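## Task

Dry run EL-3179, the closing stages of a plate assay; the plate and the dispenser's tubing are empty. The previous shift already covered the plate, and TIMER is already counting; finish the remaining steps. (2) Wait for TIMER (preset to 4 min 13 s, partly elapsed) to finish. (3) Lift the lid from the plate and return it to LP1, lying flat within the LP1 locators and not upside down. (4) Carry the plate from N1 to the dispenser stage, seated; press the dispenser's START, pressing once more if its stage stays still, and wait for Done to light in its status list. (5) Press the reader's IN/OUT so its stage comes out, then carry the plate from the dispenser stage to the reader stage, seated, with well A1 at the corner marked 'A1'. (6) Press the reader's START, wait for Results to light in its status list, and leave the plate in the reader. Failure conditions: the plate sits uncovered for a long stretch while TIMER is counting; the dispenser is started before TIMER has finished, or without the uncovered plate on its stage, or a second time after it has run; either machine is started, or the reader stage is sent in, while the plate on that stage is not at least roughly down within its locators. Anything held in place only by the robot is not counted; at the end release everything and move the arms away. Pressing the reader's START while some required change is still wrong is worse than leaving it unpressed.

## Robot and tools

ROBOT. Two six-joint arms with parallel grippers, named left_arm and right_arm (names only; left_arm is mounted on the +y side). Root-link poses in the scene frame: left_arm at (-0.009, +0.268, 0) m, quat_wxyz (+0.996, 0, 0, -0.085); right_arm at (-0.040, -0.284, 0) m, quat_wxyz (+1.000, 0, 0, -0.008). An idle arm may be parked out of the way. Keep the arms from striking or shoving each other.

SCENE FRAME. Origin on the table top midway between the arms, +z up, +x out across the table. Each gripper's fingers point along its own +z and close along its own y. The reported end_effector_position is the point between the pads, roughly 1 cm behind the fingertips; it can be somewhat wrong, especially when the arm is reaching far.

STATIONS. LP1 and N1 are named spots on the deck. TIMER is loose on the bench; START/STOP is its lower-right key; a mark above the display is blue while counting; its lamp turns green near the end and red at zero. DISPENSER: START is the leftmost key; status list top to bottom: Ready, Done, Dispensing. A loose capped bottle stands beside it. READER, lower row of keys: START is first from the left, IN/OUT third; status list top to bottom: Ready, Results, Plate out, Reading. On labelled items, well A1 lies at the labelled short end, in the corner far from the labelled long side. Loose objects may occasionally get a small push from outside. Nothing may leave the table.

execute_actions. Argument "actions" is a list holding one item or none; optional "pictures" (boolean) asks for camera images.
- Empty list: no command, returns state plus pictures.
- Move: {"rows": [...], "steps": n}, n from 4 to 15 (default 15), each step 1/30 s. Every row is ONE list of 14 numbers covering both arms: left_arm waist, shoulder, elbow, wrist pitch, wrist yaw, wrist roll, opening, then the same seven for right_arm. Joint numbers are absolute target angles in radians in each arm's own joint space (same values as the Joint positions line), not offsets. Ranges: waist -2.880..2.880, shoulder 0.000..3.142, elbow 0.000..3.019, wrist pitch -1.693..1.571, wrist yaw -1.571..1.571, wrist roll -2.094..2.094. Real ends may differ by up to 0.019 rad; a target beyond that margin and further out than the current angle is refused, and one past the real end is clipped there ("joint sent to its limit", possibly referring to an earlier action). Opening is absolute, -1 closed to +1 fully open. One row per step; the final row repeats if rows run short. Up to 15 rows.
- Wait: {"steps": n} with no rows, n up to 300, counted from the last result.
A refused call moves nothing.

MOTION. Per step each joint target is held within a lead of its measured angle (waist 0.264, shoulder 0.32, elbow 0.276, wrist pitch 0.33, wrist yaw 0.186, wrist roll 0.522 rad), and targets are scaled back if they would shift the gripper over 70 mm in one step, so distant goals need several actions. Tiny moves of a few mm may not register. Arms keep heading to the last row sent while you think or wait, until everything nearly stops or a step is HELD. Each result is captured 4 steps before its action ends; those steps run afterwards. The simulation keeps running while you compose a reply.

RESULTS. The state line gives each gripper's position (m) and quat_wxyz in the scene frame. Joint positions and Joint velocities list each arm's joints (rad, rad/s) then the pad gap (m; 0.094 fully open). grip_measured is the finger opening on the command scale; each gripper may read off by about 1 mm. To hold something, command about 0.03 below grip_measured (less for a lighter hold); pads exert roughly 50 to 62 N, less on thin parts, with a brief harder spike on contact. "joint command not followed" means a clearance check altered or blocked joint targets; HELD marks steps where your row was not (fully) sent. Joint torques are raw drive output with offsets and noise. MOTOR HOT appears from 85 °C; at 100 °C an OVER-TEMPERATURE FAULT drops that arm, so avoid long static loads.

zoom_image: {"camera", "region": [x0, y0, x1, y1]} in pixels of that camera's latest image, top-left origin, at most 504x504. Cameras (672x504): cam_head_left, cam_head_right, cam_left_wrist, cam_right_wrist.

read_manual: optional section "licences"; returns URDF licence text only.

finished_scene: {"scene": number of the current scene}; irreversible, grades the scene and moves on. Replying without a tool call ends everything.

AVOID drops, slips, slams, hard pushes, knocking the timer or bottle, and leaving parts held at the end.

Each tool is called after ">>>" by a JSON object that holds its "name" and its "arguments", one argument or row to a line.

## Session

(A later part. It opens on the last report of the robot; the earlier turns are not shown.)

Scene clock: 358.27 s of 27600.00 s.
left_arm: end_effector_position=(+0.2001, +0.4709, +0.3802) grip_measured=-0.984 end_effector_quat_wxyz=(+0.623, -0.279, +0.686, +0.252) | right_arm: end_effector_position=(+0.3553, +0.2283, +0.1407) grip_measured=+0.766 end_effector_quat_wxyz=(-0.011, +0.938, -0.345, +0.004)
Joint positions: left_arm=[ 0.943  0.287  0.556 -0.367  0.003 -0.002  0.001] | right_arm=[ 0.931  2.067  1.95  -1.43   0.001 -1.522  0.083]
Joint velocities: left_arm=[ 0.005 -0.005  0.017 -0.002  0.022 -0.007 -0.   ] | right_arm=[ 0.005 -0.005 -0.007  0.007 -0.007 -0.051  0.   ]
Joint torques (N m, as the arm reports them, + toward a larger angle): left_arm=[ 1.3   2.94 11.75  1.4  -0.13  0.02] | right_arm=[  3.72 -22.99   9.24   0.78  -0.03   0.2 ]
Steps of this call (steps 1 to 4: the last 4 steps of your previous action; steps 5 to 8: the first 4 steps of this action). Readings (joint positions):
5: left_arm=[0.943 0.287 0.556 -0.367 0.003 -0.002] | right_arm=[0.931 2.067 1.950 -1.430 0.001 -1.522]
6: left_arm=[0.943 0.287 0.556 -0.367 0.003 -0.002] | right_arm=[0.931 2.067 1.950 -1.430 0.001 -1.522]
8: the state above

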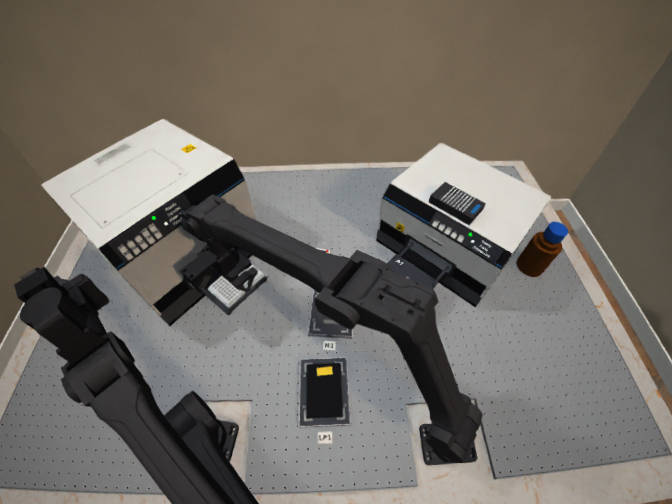

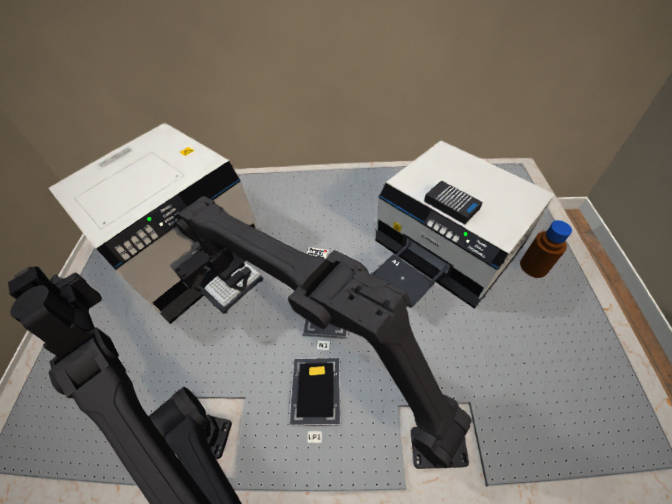

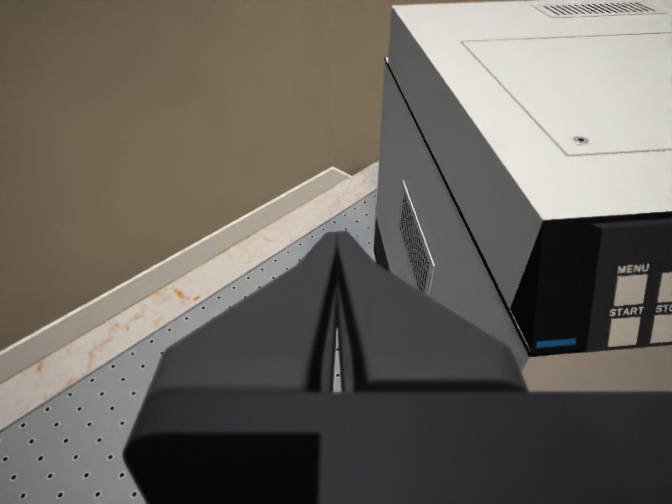

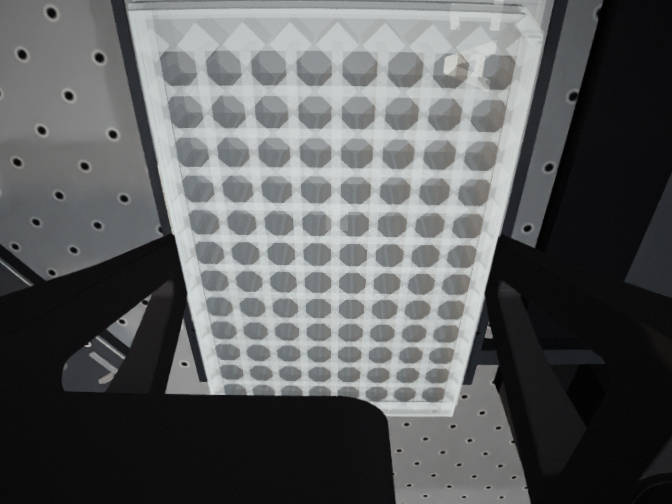

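>>> {"name": "execute_actions", "arguments": {
  "actions": [
    {"rows": [[0.950,0.294,0.558,-0.376,0.002,-0.003,-1,0.939,2.090,1.945,-1.419,0.002,-1.508,0.748],[0.950,0.294,0.558,-0.376,0.002,-0.003,-1,0.940,2.087,1.952,-1.419,0.002,-1.507,0.748],[0.950,0.294,0.558,-0.376,0.002,-0.003,-1,0.941,2.085,1.958,-1.419,0.002,-1.506,0.748],[0.950,0.294,0.558,-0.376,0.002,-0.003,-1,0.942,2.085,1.960,-1.419,0.002,-1.505,0.748],[0.950,0.294,0.558,-0.376,0.002,-0.003,-1,0.943,2.085,1.960,-1.419,0.002,-1.504,0.748],[0.950,0.294,0.558,-0.376,0.002,-0.003,-1,0.944,2.085,1.960,-1.419,0.002,-1.504,0.748]],"steps":15}
  ]
}}

>>> {"name": "execute_actions", "arguments": {
  "actions": [
    {"rows": [[0.950,0.294,0.558,-0.376,0.002,-0.003,-1,0.944,2.085,1.960,-1.419,0.002,-1.504,0.748]],"steps":6}
  ],
  "pictures": true
}}

>>> {"name": "zoom_image", "arguments": {
  "camera": "cam_right_wrist",
  "region": [170, 170, 510, 420]
}}

Scene clock: 359.70 s of 27600.00 s.
left_arm: end_effector_position=(+0.2001, +0.4709, +0.3802) grip_measured=-0.984 end_effector_quat_wxyz=(+0.623, -0.279, +0.686, +0.252) | right_arm: end_effector_position=(+0.3528, +0.2303, +0.1407) grip_measured=+0.766 end_effector_quat_wxyz=(-0.011, +0.939, -0.345, +0.004)
Joint positions: left_arm=[ 0.943  0.287  0.556 -0.367  0.003 -0.002  0.001] | right_arm=[ 0.936  2.067  1.95  -1.43   0.001 -1.517  0.083]
Joint velocities: left_arm=[-0.005 -0.015  0.017  0.007 -0.022 -0.022 -0.001] | right_arm=[ 0.015 -0.015  0.007 -0.002 -0.037 -0.022 -0.001]
Joint torques (N m, as the arm reports them, + toward a larger angle): left_arm=[ 1.29  2.95 11.71  1.34 -0.13  0.02] | right_arm=[  3.59 -23.76  11.16   0.78  -0.03   0.2 ]
Steps of this call (steps 1 to 4: the last 4 steps of your previous action; steps 5 to 15: the robot went on to your last target; steps 16 to 32: nothing new was sent; steps 33 to 43: the first 11 steps of this action). Readings (joint positions):
33: left_arm=[0.943 0.287 0.556 -0.367 0.003 -0.002] | right_arm=[0.931 2.067 1.950 -1.430 0.001 -1.522]
34: left_arm=[0.943 0.287 0.556 -0.367 0.003 -0.002] | right_arm=[0.931 2.067 1.950 -1.430 0.001 -1.521]
36: left_arm=[0.943 0.287 0.556 -0.367 0.003 -0.002] | right_arm=[0.932 2.067 1.950 -1.430 0.001 -1.520]
40: left_arm=[0.943 0.287 0.556 -0.367 0.003 -0.002] | right_arm=[0.934 2.067 1.950 -1.430 0.001 -1.518]
43: the state above

Scene clock: 359.90 s of 27600.00 s.
left_arm: end_effector_position=(+0.2001, +0.4709, +0.3802) grip_measured=-0.984 end_effector_quat_wxyz=(+0.623, -0.279, +0.686, +0.252) | right_arm: end_effector_position=(+0.3518, +0.2310, +0.1407) grip_measured=+0.766 end_effector_quat_wxyz=(-0.011, +0.939, -0.344, +0.004)
Joint positions: left_arm=[ 0.943  0.287  0.556 -0.367  0.003 -0.002  0.001] | right_arm=[ 0.938  2.067  1.95  -1.43   0.001 -1.517  0.083]
Joint velocities: left_arm=[-0.005 -0.005 -0.007 -0.007 -0.037 -0.022  0.   ] | right_arm=[-0.005 -0.015  0.002  0.002  0.007  0.066  0.001]
Joint torques (N m, as the arm reports them, + toward a larger angle): left_arm=[ 1.35  2.96 11.74  1.38 -0.12  0.02] | right_arm=[  3.72 -23.74  11.14   0.8   -0.04   0.2 ]
Steps of this call (steps 1 to 4: the last 4 steps of your previous action; steps 5 to 6: the first 2 steps of this action). Readings (joint positions):
5: left_arm=[0.943 0.287 0.556 -0.367 0.003 -0.002] | right_arm=[0.938 2.067 1.950 -1.430 0.001 -1.517]
6: the state above

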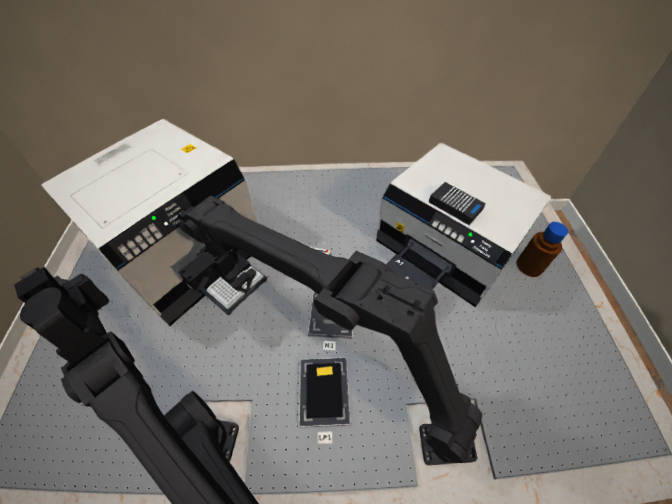

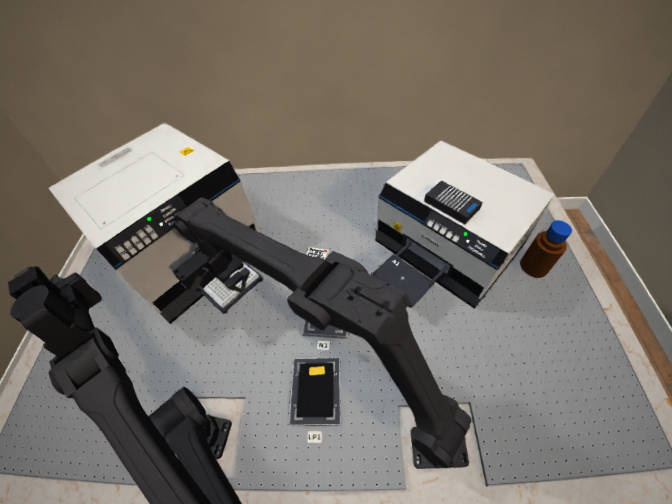

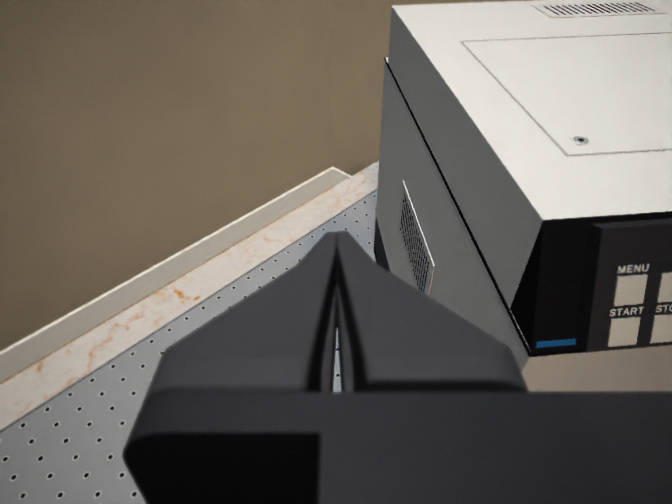

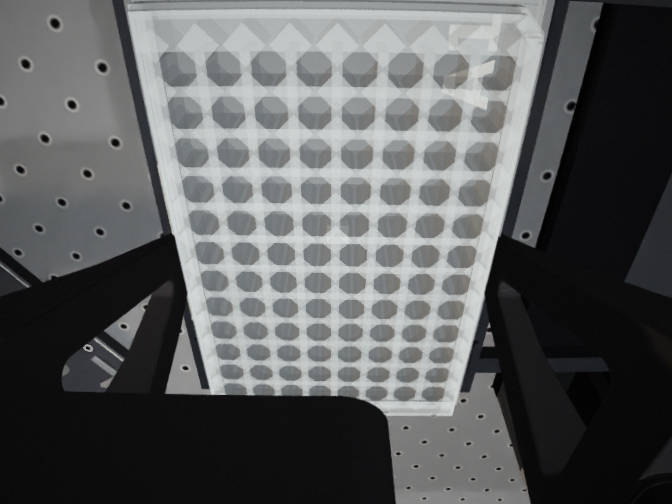

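Region (170, 170, 510, 420) of cam_right_wrist's 672x504 image, scaled by 1.482, with more detail than that image has; it fills the top 371 rows of this view, and the rest is white.

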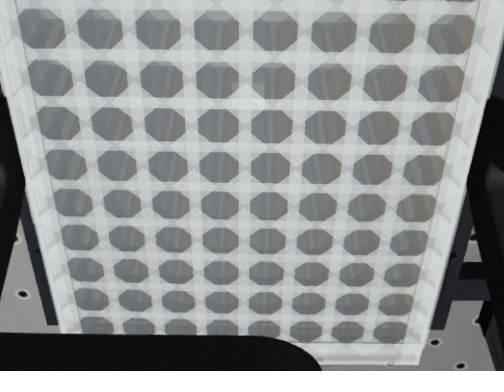

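>>> {"name": "execute_actions", "arguments": {
  "actions": [
    {"rows": [[0.950,0.294,0.558,-0.376,0.002,-0.003,-1,0.942,2.089,1.957,-1.419,0.002,-1.506,0.748],[0.950,0.294,0.558,-0.376,0.002,-0.003,-1,0.942,2.092,1.954,-1.419,0.002,-1.506,0.748],[0.950,0.294,0.558,-0.376,0.002,-0.003,-1,0.942,2.094,1.952,-1.419,0.002,-1.506,0.748],[0.950,0.294,0.558,-0.376,0.002,-0.003,-1,0.942,2.096,1.952,-1.419,0.002,-1.506,0.748],[0.950,0.294,0.558,-0.376,0.002,-0.003,-1,0.942,2.098,1.952,-1.419,0.002,-1.506,0.748],[0.950,0.294,0.558,-0.376,0.002,-0.003,-1,0.942,2.100,1.952,-1.419,0.002,-1.506,0.748],[0.950,0.294,0.558,-0.376,0.002,-0.003,-1,0.942,2.1015,1.952,-1.419,0.002,-1.506,0.748],[0.950,0.294,0.558,-0.376,0.002,-0.003,-1,0.942,2.103,1.952,-1.419,0.002,-1.506,0.748],[0.950,0.294,0.558,-0.376,0.002,-0.003,-1,0.942,2.104,1.952,-1.419,0.002,-1.506,0.748],[0.950,0.294,0.558,-0.376,0.002,-0.003,-1,0.942,2.105,1.952,-1.419,0.002,-1.506,0.748]],"steps":15}
  ]
}}

>>> {"name": "execute_actions", "arguments": {
  "actions": [
    {"rows": [[0.950,0.294,0.558,-0.376,0.002,-0.003,-1,0.942,2.105,1.952,-1.419,0.002,-1.506,0.748]],"steps":10}
  ],
  "pictures": true
}}

>>> {"name": "zoom_image", "arguments": {
  "camera": "cam_right_wrist",
  "region": [170, 170, 510, 420]
}}

Scene clock: 361.03 s of 27600.00 s.
left_arm: end_effector_position=(+0.2001, +0.4709, +0.3802) grip_measured=-0.984 end_effector_quat_wxyz=(+0.623, -0.279, +0.686, +0.252) | right_arm: end_effector_position=(+0.3518, +0.2310, +0.1398) grip_measured=+0.766 end_effector_quat_wxyz=(-0.011, +0.939, -0.345, +0.004)
Joint positions: left_arm=[ 0.943  0.287  0.556 -0.367  0.003 -0.002  0.001] | right_arm=[ 0.938  2.069  1.95  -1.43   0.001 -1.516  0.083]
Joint velocities: left_arm=[-0.005 -0.024 -0.022 -0.002 -0.066 -0.051  0.   ] | right_arm=[-0.005  0.015 -0.002 -0.012  0.037  0.022 -0.001]
Joint torques (N m, as the arm reports them, + toward a larger angle): left_arm=[ 1.4   3.1  11.77  1.38 -0.13  0.01] | right_arm=[  3.4  -22.06  10.45   0.8   -0.04   0.18]
Steps of this call (steps 1 to 4: the last 4 steps of your previous action; steps 5 to 15: the robot went on to your last target; steps 16 to 23: nothing new was sent; steps 24 to 34: the first 11 steps of this action). Readings (joint positions):
24: left_arm=[0.943 0.287 0.556 -0.367 0.003 -0.002] | right_arm=[0.938 2.067 1.950 -1.430 0.001 -1.516]
25: left_arm=[0.943 0.287 0.556 -0.367 0.003 -0.002] | right_arm=[0.938 2.067 1.950 -1.430 0.001 -1.516]
27: left_arm=[0.943 0.287 0.556 -0.367 0.003 -0.002] | right_arm=[0.938 2.067 1.950 -1.430 0.001 -1.516]
31: left_arm=[0.943 0.287 0.556 -0.367 0.003 -0.002] | right_arm=[0.938 2.067 1.950 -1.430 0.001 -1.516]
34: the state above

Scene clock: 361.37 s of 27600.00 s.
left_arm: end_effector_position=(+0.2001, +0.4709, +0.3802) grip_measured=-0.984 end_effector_quat_wxyz=(+0.623, -0.279, +0.686, +0.252) | right_arm: end_effector_position=(+0.3518, +0.2310, +0.1390) grip_measured=+0.766 end_effector_quat_wxyz=(-0.010, +0.939, -0.345, +0.003)
Joint positions: left_arm=[ 0.943  0.287  0.556 -0.367  0.003 -0.002  0.001] | right_arm=[ 0.938  2.07   1.95  -1.43   0.001 -1.516  0.083]
Joint velocities: left_arm=[-0.005 -0.015  0.012  0.007 -0.037 -0.037 -0.   ] | right_arm=[-0.005 -0.005 -0.027  0.012 -0.007 -0.007 -0.001]
Joint torques (N m, as the arm reports them, + toward a larger angle): left_arm=[ 1.36  3.13 11.74  1.41 -0.13  0.02] | right_arm=[  3.47 -22.05  10.42   0.79  -0.03   0.18]
Steps of this call (steps 1 to 4: the last 4 steps of your previous action; steps 5 to 10: the first 6 steps of this action). Readings (joint positions):
5: left_arm=[0.943 0.287 0.556 -0.367 0.003 -0.002] | right_arm=[0.938 2.070 1.950 -1.430 0.001 -1.516]
6: left_arm=[0.943 0.287 0.556 -0.367 0.003 -0.002] | right_arm=[0.938 2.070 1.950 -1.430 0.001 -1.516]
8: left_arm=[0.943 0.287 0.556 -0.367 0.003 -0.002] | right_arm=[0.938 2.070 1.950 -1.430 0.001 -1.516]
10: the state above

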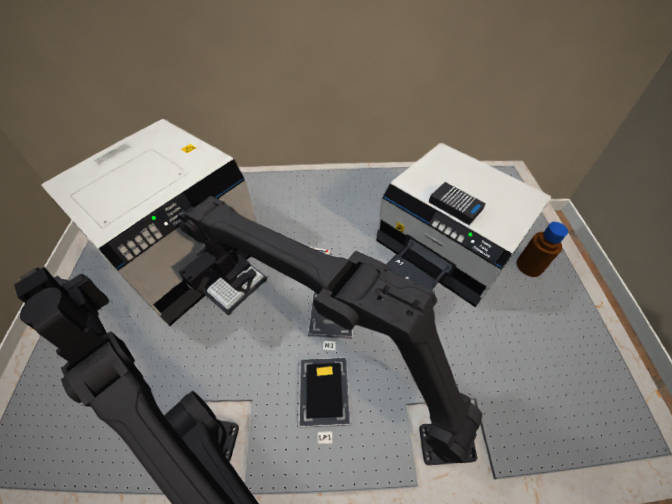

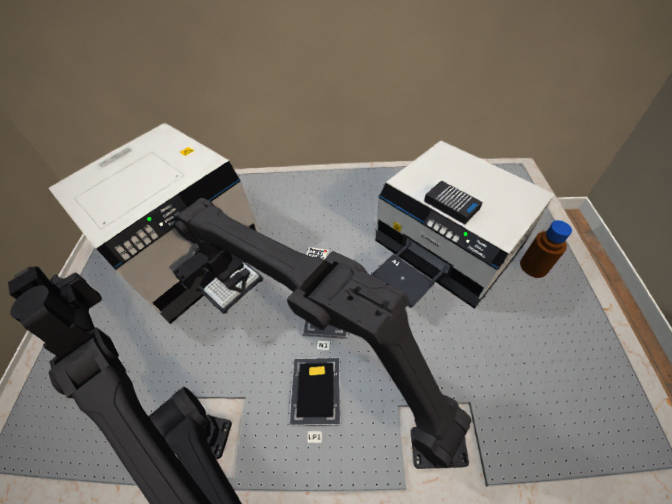

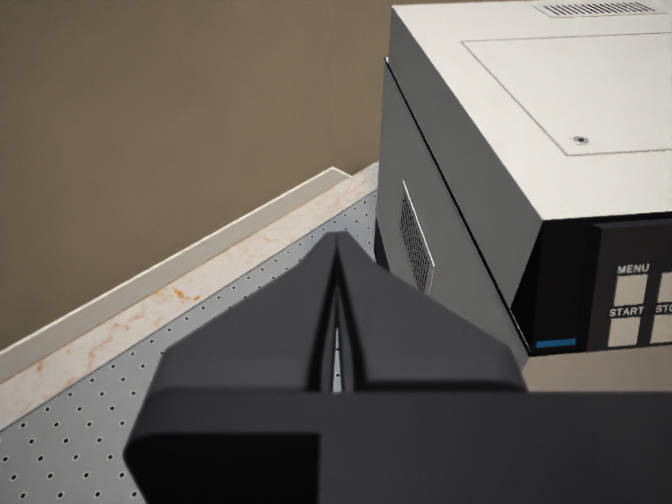

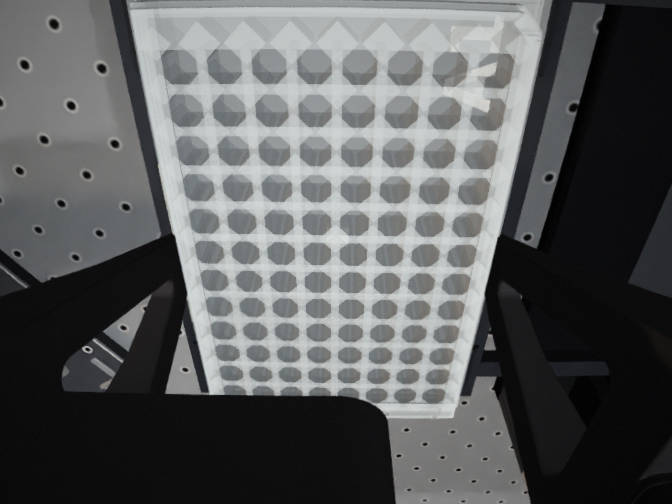

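Region (170, 170, 510, 420) of cam_right_wrist's 672x504 image, scaled by 1.482, with more detail than that image has; it fills the top 371 rows of this view, and the rest is white.

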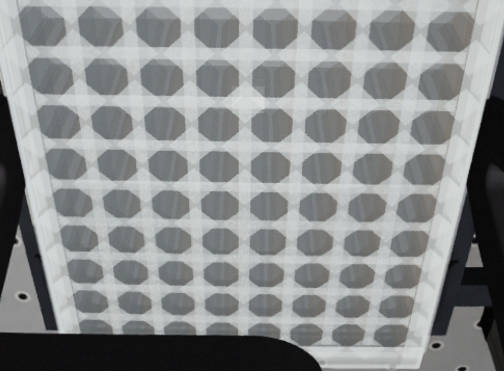

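>>> {"name": "zoom_image", "arguments": {
  "camera": "cam_head_right",
  "region": [190, 250, 280, 325]
}}

>>> {"name": "zoom_image", "arguments": {
  "camera": "cam_right_wrist",
  "region": [400, 320, 520, 430]
}}

Region (190, 250, 280, 325) of cam_head_right's 672x504 image, scaled by 5.600, with more detail than that image has.

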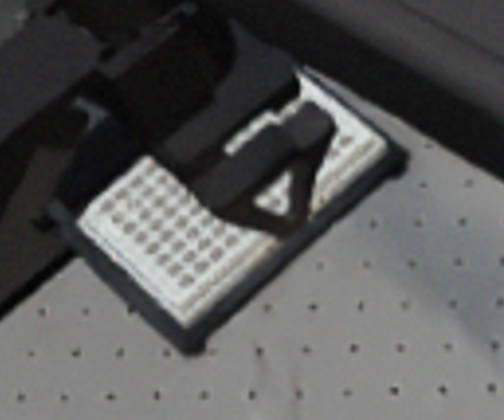

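Region (400, 320, 520, 430) of cam_right_wrist's 672x504 image, scaled by 4.200, with more detail than that image has; it fills the top 462 rows of this view, and the rest is white.

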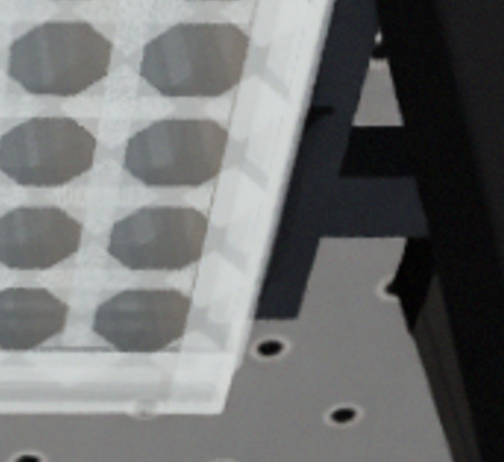

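>>> {"name": "execute_actions", "arguments": {
  "actions": [
    {"rows": [[0.950,0.294,0.558,-0.376,0.002,-0.003,-1,0.942,2.107,1.952,-1.419,0.002,-1.506,0.748],[0.950,0.294,0.558,-0.376,0.002,-0.003,-1,0.942,2.109,1.952,-1.419,0.002,-1.506,0.748],[0.950,0.294,0.558,-0.376,0.002,-0.003,-1,0.943,2.111,1.952,-1.419,0.002,-1.506,0.748],[0.950,0.294,0.558,-0.376,0.002,-0.003,-1,0.944,2.112,1.952,-1.419,0.002,-1.506,0.748],[0.950,0.294,0.558,-0.376,0.002,-0.003,-1,0.945,2.113,1.952,-1.419,0.002,-1.506,0.748],[0.950,0.294,0.558,-0.376,0.002,-0.003,-1,0.946,2.113,1.952,-1.419,0.002,-1.506,0.748],[0.950,0.294,0.558,-0.376,0.002,-0.003,-1,0.947,2.113,1.952,-1.419,0.002,-1.506,0.748],[0.950,0.294,0.558,-0.376,0.002,-0.003,-1,0.948,2.113,1.952,-1.419,0.002,-1.506,0.748]],"steps":15}
  ]
}}

>>> {"name": "execute_actions", "arguments": {
  "actions": [
    {"rows": [[0.950,0.294,0.558,-0.376,0.002,-0.003,-1,0.948,2.113,1.952,-1.419,0.002,-1.506,0.748]],"steps":10}
  ],
  "pictures": true
}}

>>> {"name": "zoom_image", "arguments": {
  "camera": "cam_right_wrist",
  "region": [170, 170, 510, 420]
}}

Scene clock: 362.93 s of 27600.00 s.
left_arm: end_effector_position=(+0.2001, +0.4709, +0.3802) grip_measured=-0.984 end_effector_quat_wxyz=(+0.623, -0.279, +0.686, +0.252) | right_arm: end_effector_position=(+0.3508, +0.2320, +0.1374) grip_measured=+0.766 end_effector_quat_wxyz=(-0.009, +0.939, -0.343, +0.003)
Joint positions: left_arm=[ 0.943  0.287  0.556 -0.367  0.003 -0.002  0.001] | right_arm=[ 0.94   2.072  1.95  -1.429  0.001 -1.516  0.083]
Joint velocities: left_arm=[-0.015 -0.005  0.002 -0.017  0.081 -0.037 -0.   ] | right_arm=[-0.005 -0.024 -0.012  0.002 -0.037 -0.007  0.001]
Joint torques (N m, as the arm reports them, + toward a larger angle): left_arm=[ 1.38  3.21 11.72  1.36 -0.13  0.02] | right_arm=[  3.65 -21.61  10.45   0.77  -0.05   0.18]
Steps of this call (steps 1 to 4: the last 4 steps of your previous action; steps 5 to 15: the robot went on to your last target; steps 16 to 36: nothing new was sent; steps 37 to 47: the first 11 steps of this action). Readings (joint positions):
37: left_arm=[0.943 0.287 0.556 -0.367 0.003 -0.002] | right_arm=[0.938 2.070 1.950 -1.430 0.001 -1.516]
38: left_arm=[0.943 0.287 0.556 -0.367 0.003 -0.002] | right_arm=[0.938 2.070 1.950 -1.430 0.001 -1.516]
40: left_arm=[0.943 0.287 0.556 -0.367 0.003 -0.002] | right_arm=[0.938 2.070 1.950 -1.430 0.001 -1.516]
44: left_arm=[0.943 0.287 0.556 -0.367 0.003 -0.002] | right_arm=[0.939 2.071 1.950 -1.430 0.001 -1.516]
47: the state above

Scene clock: 363.27 s of 27600.00 s.
left_arm: end_effector_position=(+0.2001, +0.4709, +0.3802) grip_measured=-0.984 end_effector_quat_wxyz=(+0.623, -0.279, +0.686, +0.252) | right_arm: end_effector_position=(+0.3508, +0.2320, +0.1374) grip_measured=+0.766 end_effector_quat_wxyz=(-0.009, +0.939, -0.343, +0.003)
Joint positions: left_arm=[ 0.943  0.287  0.556 -0.367  0.003 -0.002  0.001] | right_arm=[ 0.94   2.072  1.95  -1.429  0.001 -1.516  0.083]
Joint velocities: left_arm=[-0.005 -0.005  0.007  0.002 -0.007 -0.022 -0.   ] | right_arm=[ 0.005  0.005 -0.002  0.007 -0.037 -0.022 -0.001]
Joint torques (N m, as the arm reports them, + toward a larger angle): left_arm=[ 1.34  3.15 11.72  1.41 -0.14  0.02] | right_arm=[  3.75 -21.7   10.45   0.76  -0.06   0.18]
Steps of this call (steps 1 to 4: the last 4 steps of your previous action; steps 5 to 10: the first 6 steps of this action). Readings (joint positions):
5: left_arm=[0.943 0.287 0.556 -0.367 0.003 -0.002] | right_arm=[0.940 2.072 1.950 -1.429 0.001 -1.516]
6: left_arm=[0.943 0.287 0.556 -0.367 0.003 -0.002] | right_arm=[0.940 2.072 1.950 -1.429 0.001 -1.516]
8: left_arm=[0.943 0.287 0.556 -0.367 0.003 -0.002] | right_arm=[0.940 2.072 1.950 -1.429 0.001 -1.516]
10: the state above

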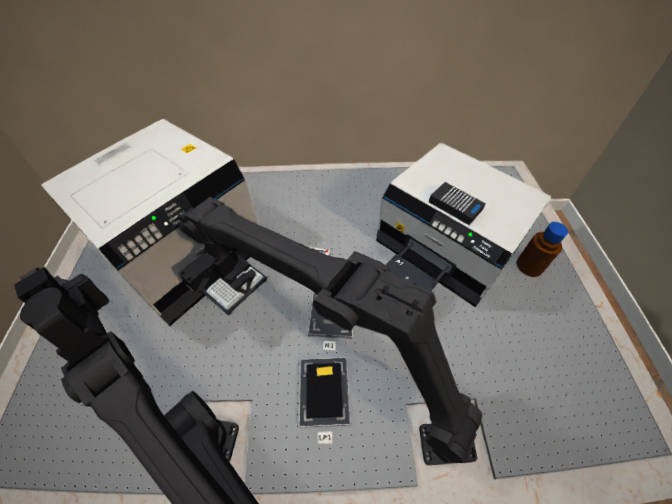

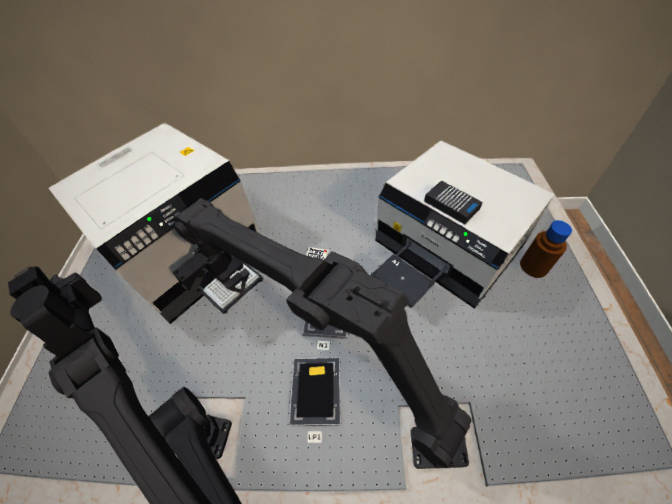

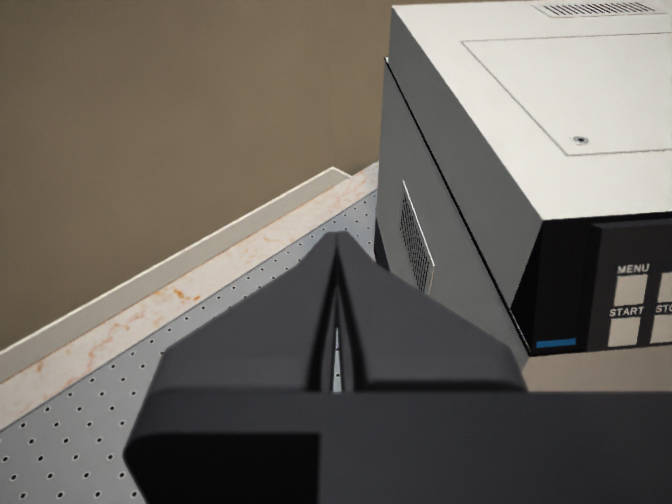

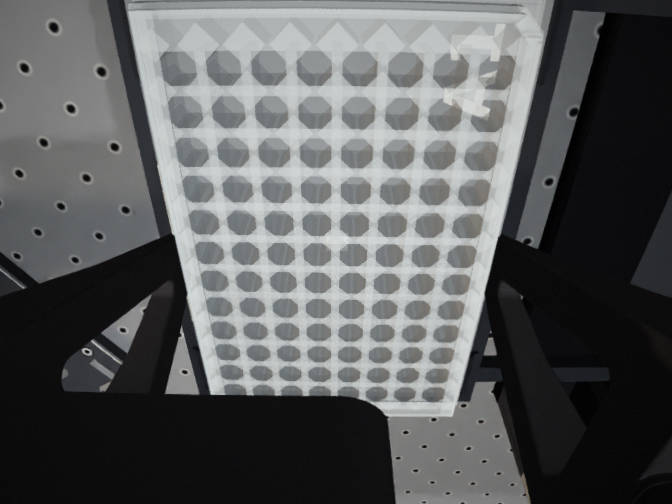

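Region (170, 170, 510, 420) of cam_right_wrist's 672x504 image, scaled by 1.482, with more detail than that image has; it fills the top 371 rows of this view, and the rest is white.

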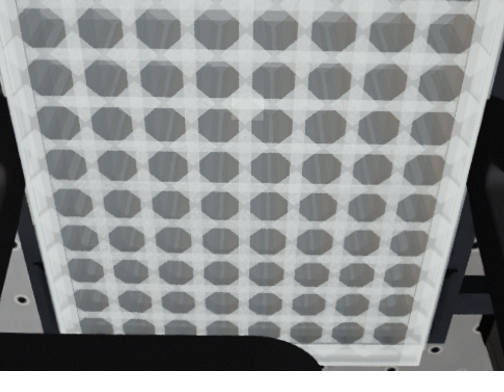

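>>> {"name": "execute_actions", "arguments": {
  "actions": [
    {"rows": [[0.950,0.294,0.558,-0.376,0.002,-0.003,-1,0.946,2.105,1.952,-1.422,0.002,-1.509,0.752],[0.950,0.294,0.558,-0.376,0.002,-0.003,-1,0.944,2.097,1.952,-1.424,0.002,-1.512,0.758],[0.950,0.294,0.558,-0.376,0.002,-0.003,-1,0.942,2.090,1.952,-1.426,0.002,-1.514,0.765],[0.950,0.294,0.558,-0.376,0.002,-0.003,-1,0.941,2.085,1.952,-1.427,0.002,-1.515,0.773],[0.950,0.294,0.558,-0.376,0.002,-0.003,-1,0.941,2.082,1.952,-1.427,0.002,-1.515,0.782],[0.950,0.294,0.558,-0.376,0.002,-0.003,-1,0.941,2.080,1.952,-1.427,0.002,-1.515,0.792],[0.950,0.294,0.558,-0.376,0.002,-0.003,-1,0.941,2.078,1.952,-1.427,0.002,-1.515,0.803],[0.950,0.294,0.558,-0.376,0.002,-0.003,-1,0.941,2.076,1.952,-1.427,0.002,-1.515,0.82],[0.950,0.294,0.558,-0.376,0.002,-0.003,-1,0.941,2.074,1.952,-1.427,0.002,-1.515,0.845],[0.950,0.294,0.558,-0.376,0.002,-0.003,-1,0.941,2.072,1.952,-1.427,0.002,-1.515,0.875],[0.950,0.294,0.558,-0.376,0.002,-0.003,-1,0.941,2.070,1.952,-1.427,0.002,-1.515,0.91],[0.950,0.294,0.558,-0.376,0.002,-0.003,-1,0.941,2.068,1.952,-1.427,0.002,-1.515,0.95],[0.950,0.294,0.558,-0.376,0.002,-0.003,-1,0.941,2.066,1.952,-1.427,0.002,-1.515,1],[0.950,0.294,0.558,-0.376,0.002,-0.003,-1,0.941,2.064,1.952,-1.427,0.002,-1.515,1],[0.950,0.294,0.558,-0.376,0.002,-0.003,-1,0.941,2.061,1.952,-1.427,0.002,-1.515,1]],"steps":15}
  ]
}}

>>> {"name": "execute_actions", "arguments": {
  "actions": [
    {"rows": [[0.945,0.294,0.558,-0.376,0.002,-0.003,-1,0.941,2.057,1.952,-1.427,0.002,-1.515,1],[0.940,0.294,0.558,-0.376,0.002,-0.003,-1,0.941,2.053,1.952,-1.427,0.002,-1.515,1],[0.935,0.294,0.558,-0.376,0.002,-0.003,-1,0.941,2.048,1.952,-1.427,0.002,-1.515,1],[0.929,0.294,0.558,-0.376,0.002,-0.003,-1,0.941,2.043,1.952,-1.427,0.002,-1.515,1],[0.922,0.294,0.558,-0.376,0.002,-0.003,-1,0.941,2.037,1.952,-1.427,0.002,-1.515,1],[0.914,0.294,0.558,-0.376,0.002,-0.003,-1,0.941,2.031,1.952,-1.427,0.002,-1.515,1],[0.905,0.294,0.558,-0.376,0.002,-0.003,-1,0.941,2.025,1.952,-1.427,0.002,-1.515,1],[0.895,0.294,0.558,-0.376,0.002,-0.003,-1,0.941,2.019,1.952,-1.427,0.002,-1.515,1],[0.884,0.294,0.558,-0.376,0.002,-0.003,-1,0.941,2.013,1.952,-1.427,0.002,-1.515,1],[0.873,0.294,0.558,-0.376,0.002,-0.003,-1,0.941,2.008,1.952,-1.427,0.002,-1.515,1],[0.862,0.294,0.558,-0.376,0.002,-0.003,-1,0.941,2.004,1.952,-1.427,0.002,-1.515,1],[0.851,0.294,0.558,-0.376,0.002,-0.003,-1,0.941,2.001,1.952,-1.427,0.002,-1.515,1],[0.840,0.294,0.558,-0.376,0.002,-0.003,-1,0.941,1.999,1.952,-1.427,0.002,-1.515,1],[0.829,0.294,0.558,-0.376,0.002,-0.003,-1,0.941,1.998,1.952,-1.427,0.002,-1.515,1],[0.818,0.294,0.558,-0.376,0.002,-0.003,-1,0.941,1.998,1.952,-1.427,0.002,-1.515,1]],"steps":15}
  ]
}}

>>> {"name": "execute_actions", "arguments": {
  "actions": [
    {"rows": [[0.807,0.294,0.558,-0.376,0.002,-0.003,-1,0.941,1.998,1.952,-1.427,0.002,-1.515,1],[0.797,0.294,0.558,-0.376,0.002,-0.003,-1,0.941,1.998,1.952,-1.427,0.002,-1.515,1],[0.788,0.294,0.558,-0.376,0.002,-0.003,-1,0.941,1.998,1.952,-1.427,0.002,-1.515,1],[0.780,0.294,0.558,-0.376,0.002,-0.003,-1,0.941,1.998,1.952,-1.427,0.002,-1.515,1],[0.773,0.294,0.558,-0.376,0.002,-0.003,-1,0.941,1.998,1.952,-1.427,0.002,-1.515,1],[0.767,0.294,0.558,-0.376,0.002,-0.003,-1,0.941,1.998,1.952,-1.427,0.002,-1.515,1],[0.763,0.294,0.558,-0.376,0.002,-0.003,-1,0.941,1.998,1.952,-1.427,0.002,-1.515,1],[0.761,0.294,0.558,-0.376,0.002,-0.003,-1,0.941,1.998,1.952,-1.427,0.002,-1.515,1],[0.760,0.294,0.558,-0.376,0.002,-0.003,-1,0.941,1.998,1.952,-1.427,0.002,-1.515,1]],"steps":9}
  ],
  "pictures": true
}}

Scene clock: 365.00 s of 27600.00 s.
left_arm: end_effector_position=(+0.2001, +0.4709, +0.3802) grip_measured=-0.984 end_effector_quat_wxyz=(+0.623, -0.279, +0.686, +0.252) | right_arm: end_effector_position=(+0.3508, +0.2320, +0.1374) grip_measured=+0.894 end_effector_quat_wxyz=(-0.009, +0.939, -0.343, +0.003)
Joint positions: left_arm=[ 0.943  0.287  0.556 -0.367  0.003 -0.002  0.001] | right_arm=[ 0.94   2.072  1.95  -1.429  0.001 -1.516  0.089]
Joint velocities: left_arm=[-0.015 -0.005 -0.002 -0.012  0.022  0.066 -0.   ] | right_arm=[ 0.005 -0.015  0.012  0.002  0.051 -0.022  0.029]
Joint torques (N m, as the arm reports them, + toward a larger angle): left_arm=[ 1.31  3.07 11.73  1.46 -0.13  0.02] | right_arm=[  2.93 -25.9   10.48   0.41  -0.06   0.09]
Steps of this call (steps 1 to 4: the last 4 steps of your previous action; steps 5 to 15: the robot went on to your last target; steps 16 to 41: nothing new was sent; steps 42 to 52: the first 11 steps of this action). Readings (joint positions):
42: left_arm=[0.943 0.287 0.556 -0.367 0.003 -0.002] | right_arm=[0.940 2.072 1.950 -1.429 0.001 -1.516]
43: left_arm=[0.943 0.287 0.556 -0.367 0.003 -0.002] | right_arm=[0.940 2.072 1.950 -1.429 0.001 -1.516]
45: left_arm=[0.943 0.287 0.556 -0.367 0.003 -0.002] | right_arm=[0.940 2.072 1.950 -1.429 0.001 -1.516]
49: left_arm=[0.943 0.287 0.556 -0.367 0.003 -0.002] | right_arm=[0.940 2.072 1.950 -1.429 0.001 -1.516]
52: the state above

Scene clock: 365.50 s of 27600.00 s.
left_arm: end_effector_position=(+0.2097, +0.4605, +0.3802) grip_measured=-0.984 end_effector_quat_wxyz=(+0.629, -0.262, +0.693, +0.236) | right_arm: end_effector_position=(+0.3505, +0.2315, +0.1591) grip_measured=+1.000 end_effector_quat_wxyz=(-0.026, +0.939, -0.343, +0.008)
Joint positions: left_arm=[ 0.895  0.287  0.556 -0.367  0.003 -0.002  0.001] | right_arm=[ 0.94   2.038  1.95  -1.429  0.001 -1.516  0.094]
Joint velocities: left_arm=[-0.357 -0.005 -0.002  0.002 -0.022  0.037 -0.002] | right_arm=[-0.015 -0.22   0.032  0.002 -0.037 -0.037  0.   ]
Joint torques (N m, as the arm reports them, + toward a larger angle): left_arm=[ 0.1   3.02 11.66  1.39 -0.14  0.01] | right_arm=[  3.28 -27.04  10.52   0.5   -0.07   0.09]
Steps of this call (steps 1 to 4: the last 4 steps of your previous action; steps 5 to 15: the first 11 steps of this action). Readings (joint positions):
5: left_arm=[0.943 0.287 0.556 -0.367 0.003 -0.002] | right_arm=[0.940 2.072 1.950 -1.429 0.001 -1.516]
6: left_arm=[0.943 0.287 0.556 -0.367 0.003 -0.002] | right_arm=[0.940 2.072 1.950 -1.429 0.001 -1.516]
8: left_arm=[0.943 0.287 0.556 -0.367 0.003 -0.002] | right_arm=[0.940 2.070 1.950 -1.429 0.001 -1.516]
12: left_arm=[0.927 0.287 0.556 -0.367 0.003 -0.002] | right_arm=[0.940 2.057 1.950 -1.429 0.001 -1.516]
15: the state above

Scene clock: 365.80 s of 27600.00 s.
left_arm: end_effector_position=(+0.2276, +0.4380, +0.3802) grip_measured=-0.984 end_effector_quat_wxyz=(+0.639, -0.228, +0.705, +0.205) | right_arm: end_effector_position=(+0.3494, +0.2301, +0.1857) grip_measured=+1.000 end_effector_quat_wxyz=(-0.046, +0.938, -0.343, +0.015)
Joint positions: left_arm=[ 0.796  0.287  0.556 -0.367  0.003 -0.002  0.001] | right_arm=[ 0.94   1.995  1.95  -1.429  0.001 -1.516  0.094]
Joint velocities: left_arm=[-0.249 -0.005 -0.022  0.002  0.022  0.066  0.   ] | right_arm=[ 0.005  0.005 -0.002 -0.007  0.007  0.051  0.   ]
Joint torques (N m, as the arm reports them, + toward a larger angle): left_arm=[ 0.21  3.11 11.76  1.41 -0.14  0.03] | right_arm=[  3.13 -24.3   10.69   0.56  -0.06   0.09]
Steps of this call (steps 1 to 4: the last 4 steps of your previous action; steps 5 to 9: the first 5 steps of this action). Readings (joint positions):
5: left_arm=[0.836 0.287 0.556 -0.367 0.003 -0.002] | right_arm=[0.940 2.004 1.950 -1.429 0.001 -1.516]
6: left_arm=[0.825 0.287 0.556 -0.367 0.003 -0.002] | right_arm=[0.940 1.999 1.950 -1.429 0.001 -1.516]
8: left_arm=[0.805 0.287 0.556 -0.367 0.003 -0.002] | right_arm=[0.940 1.995 1.950 -1.429 0.001 -1.516]
9: the state above

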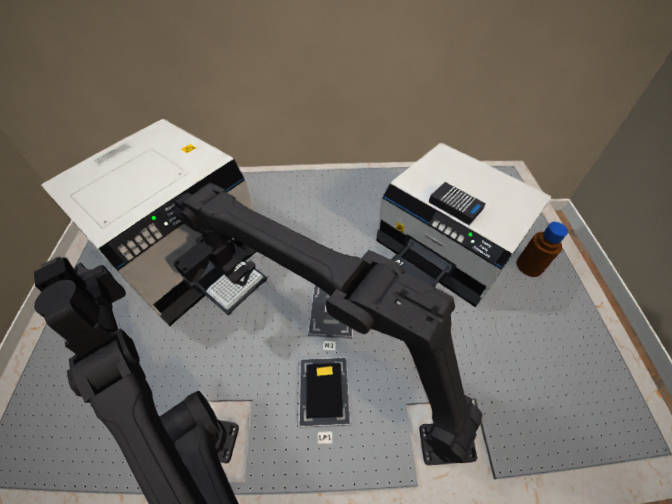

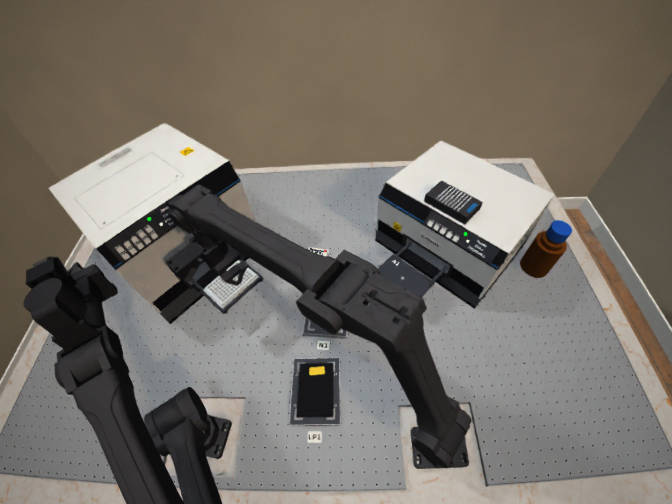

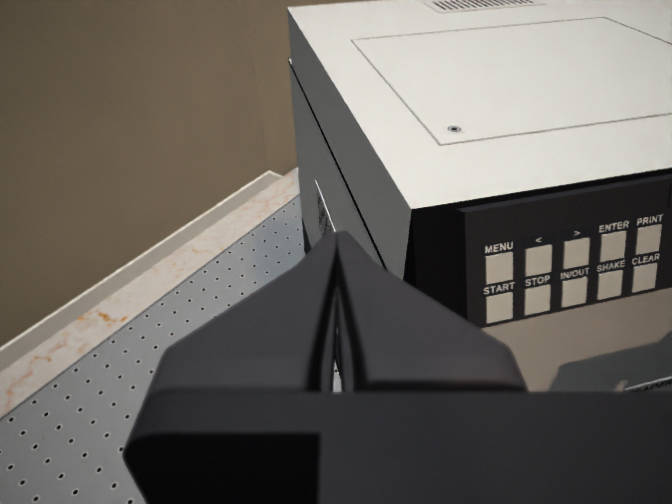

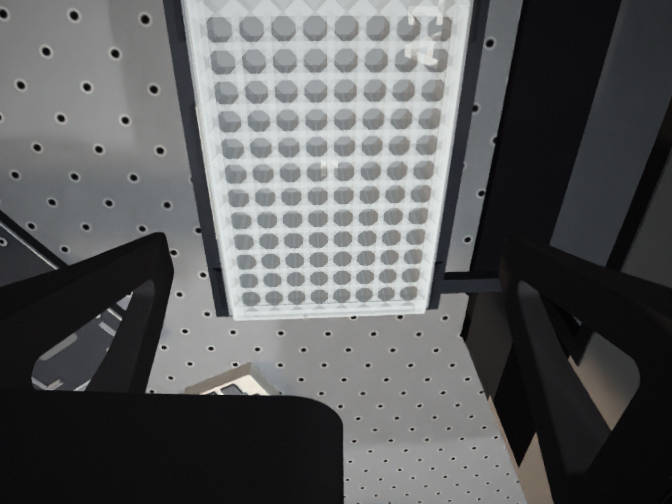

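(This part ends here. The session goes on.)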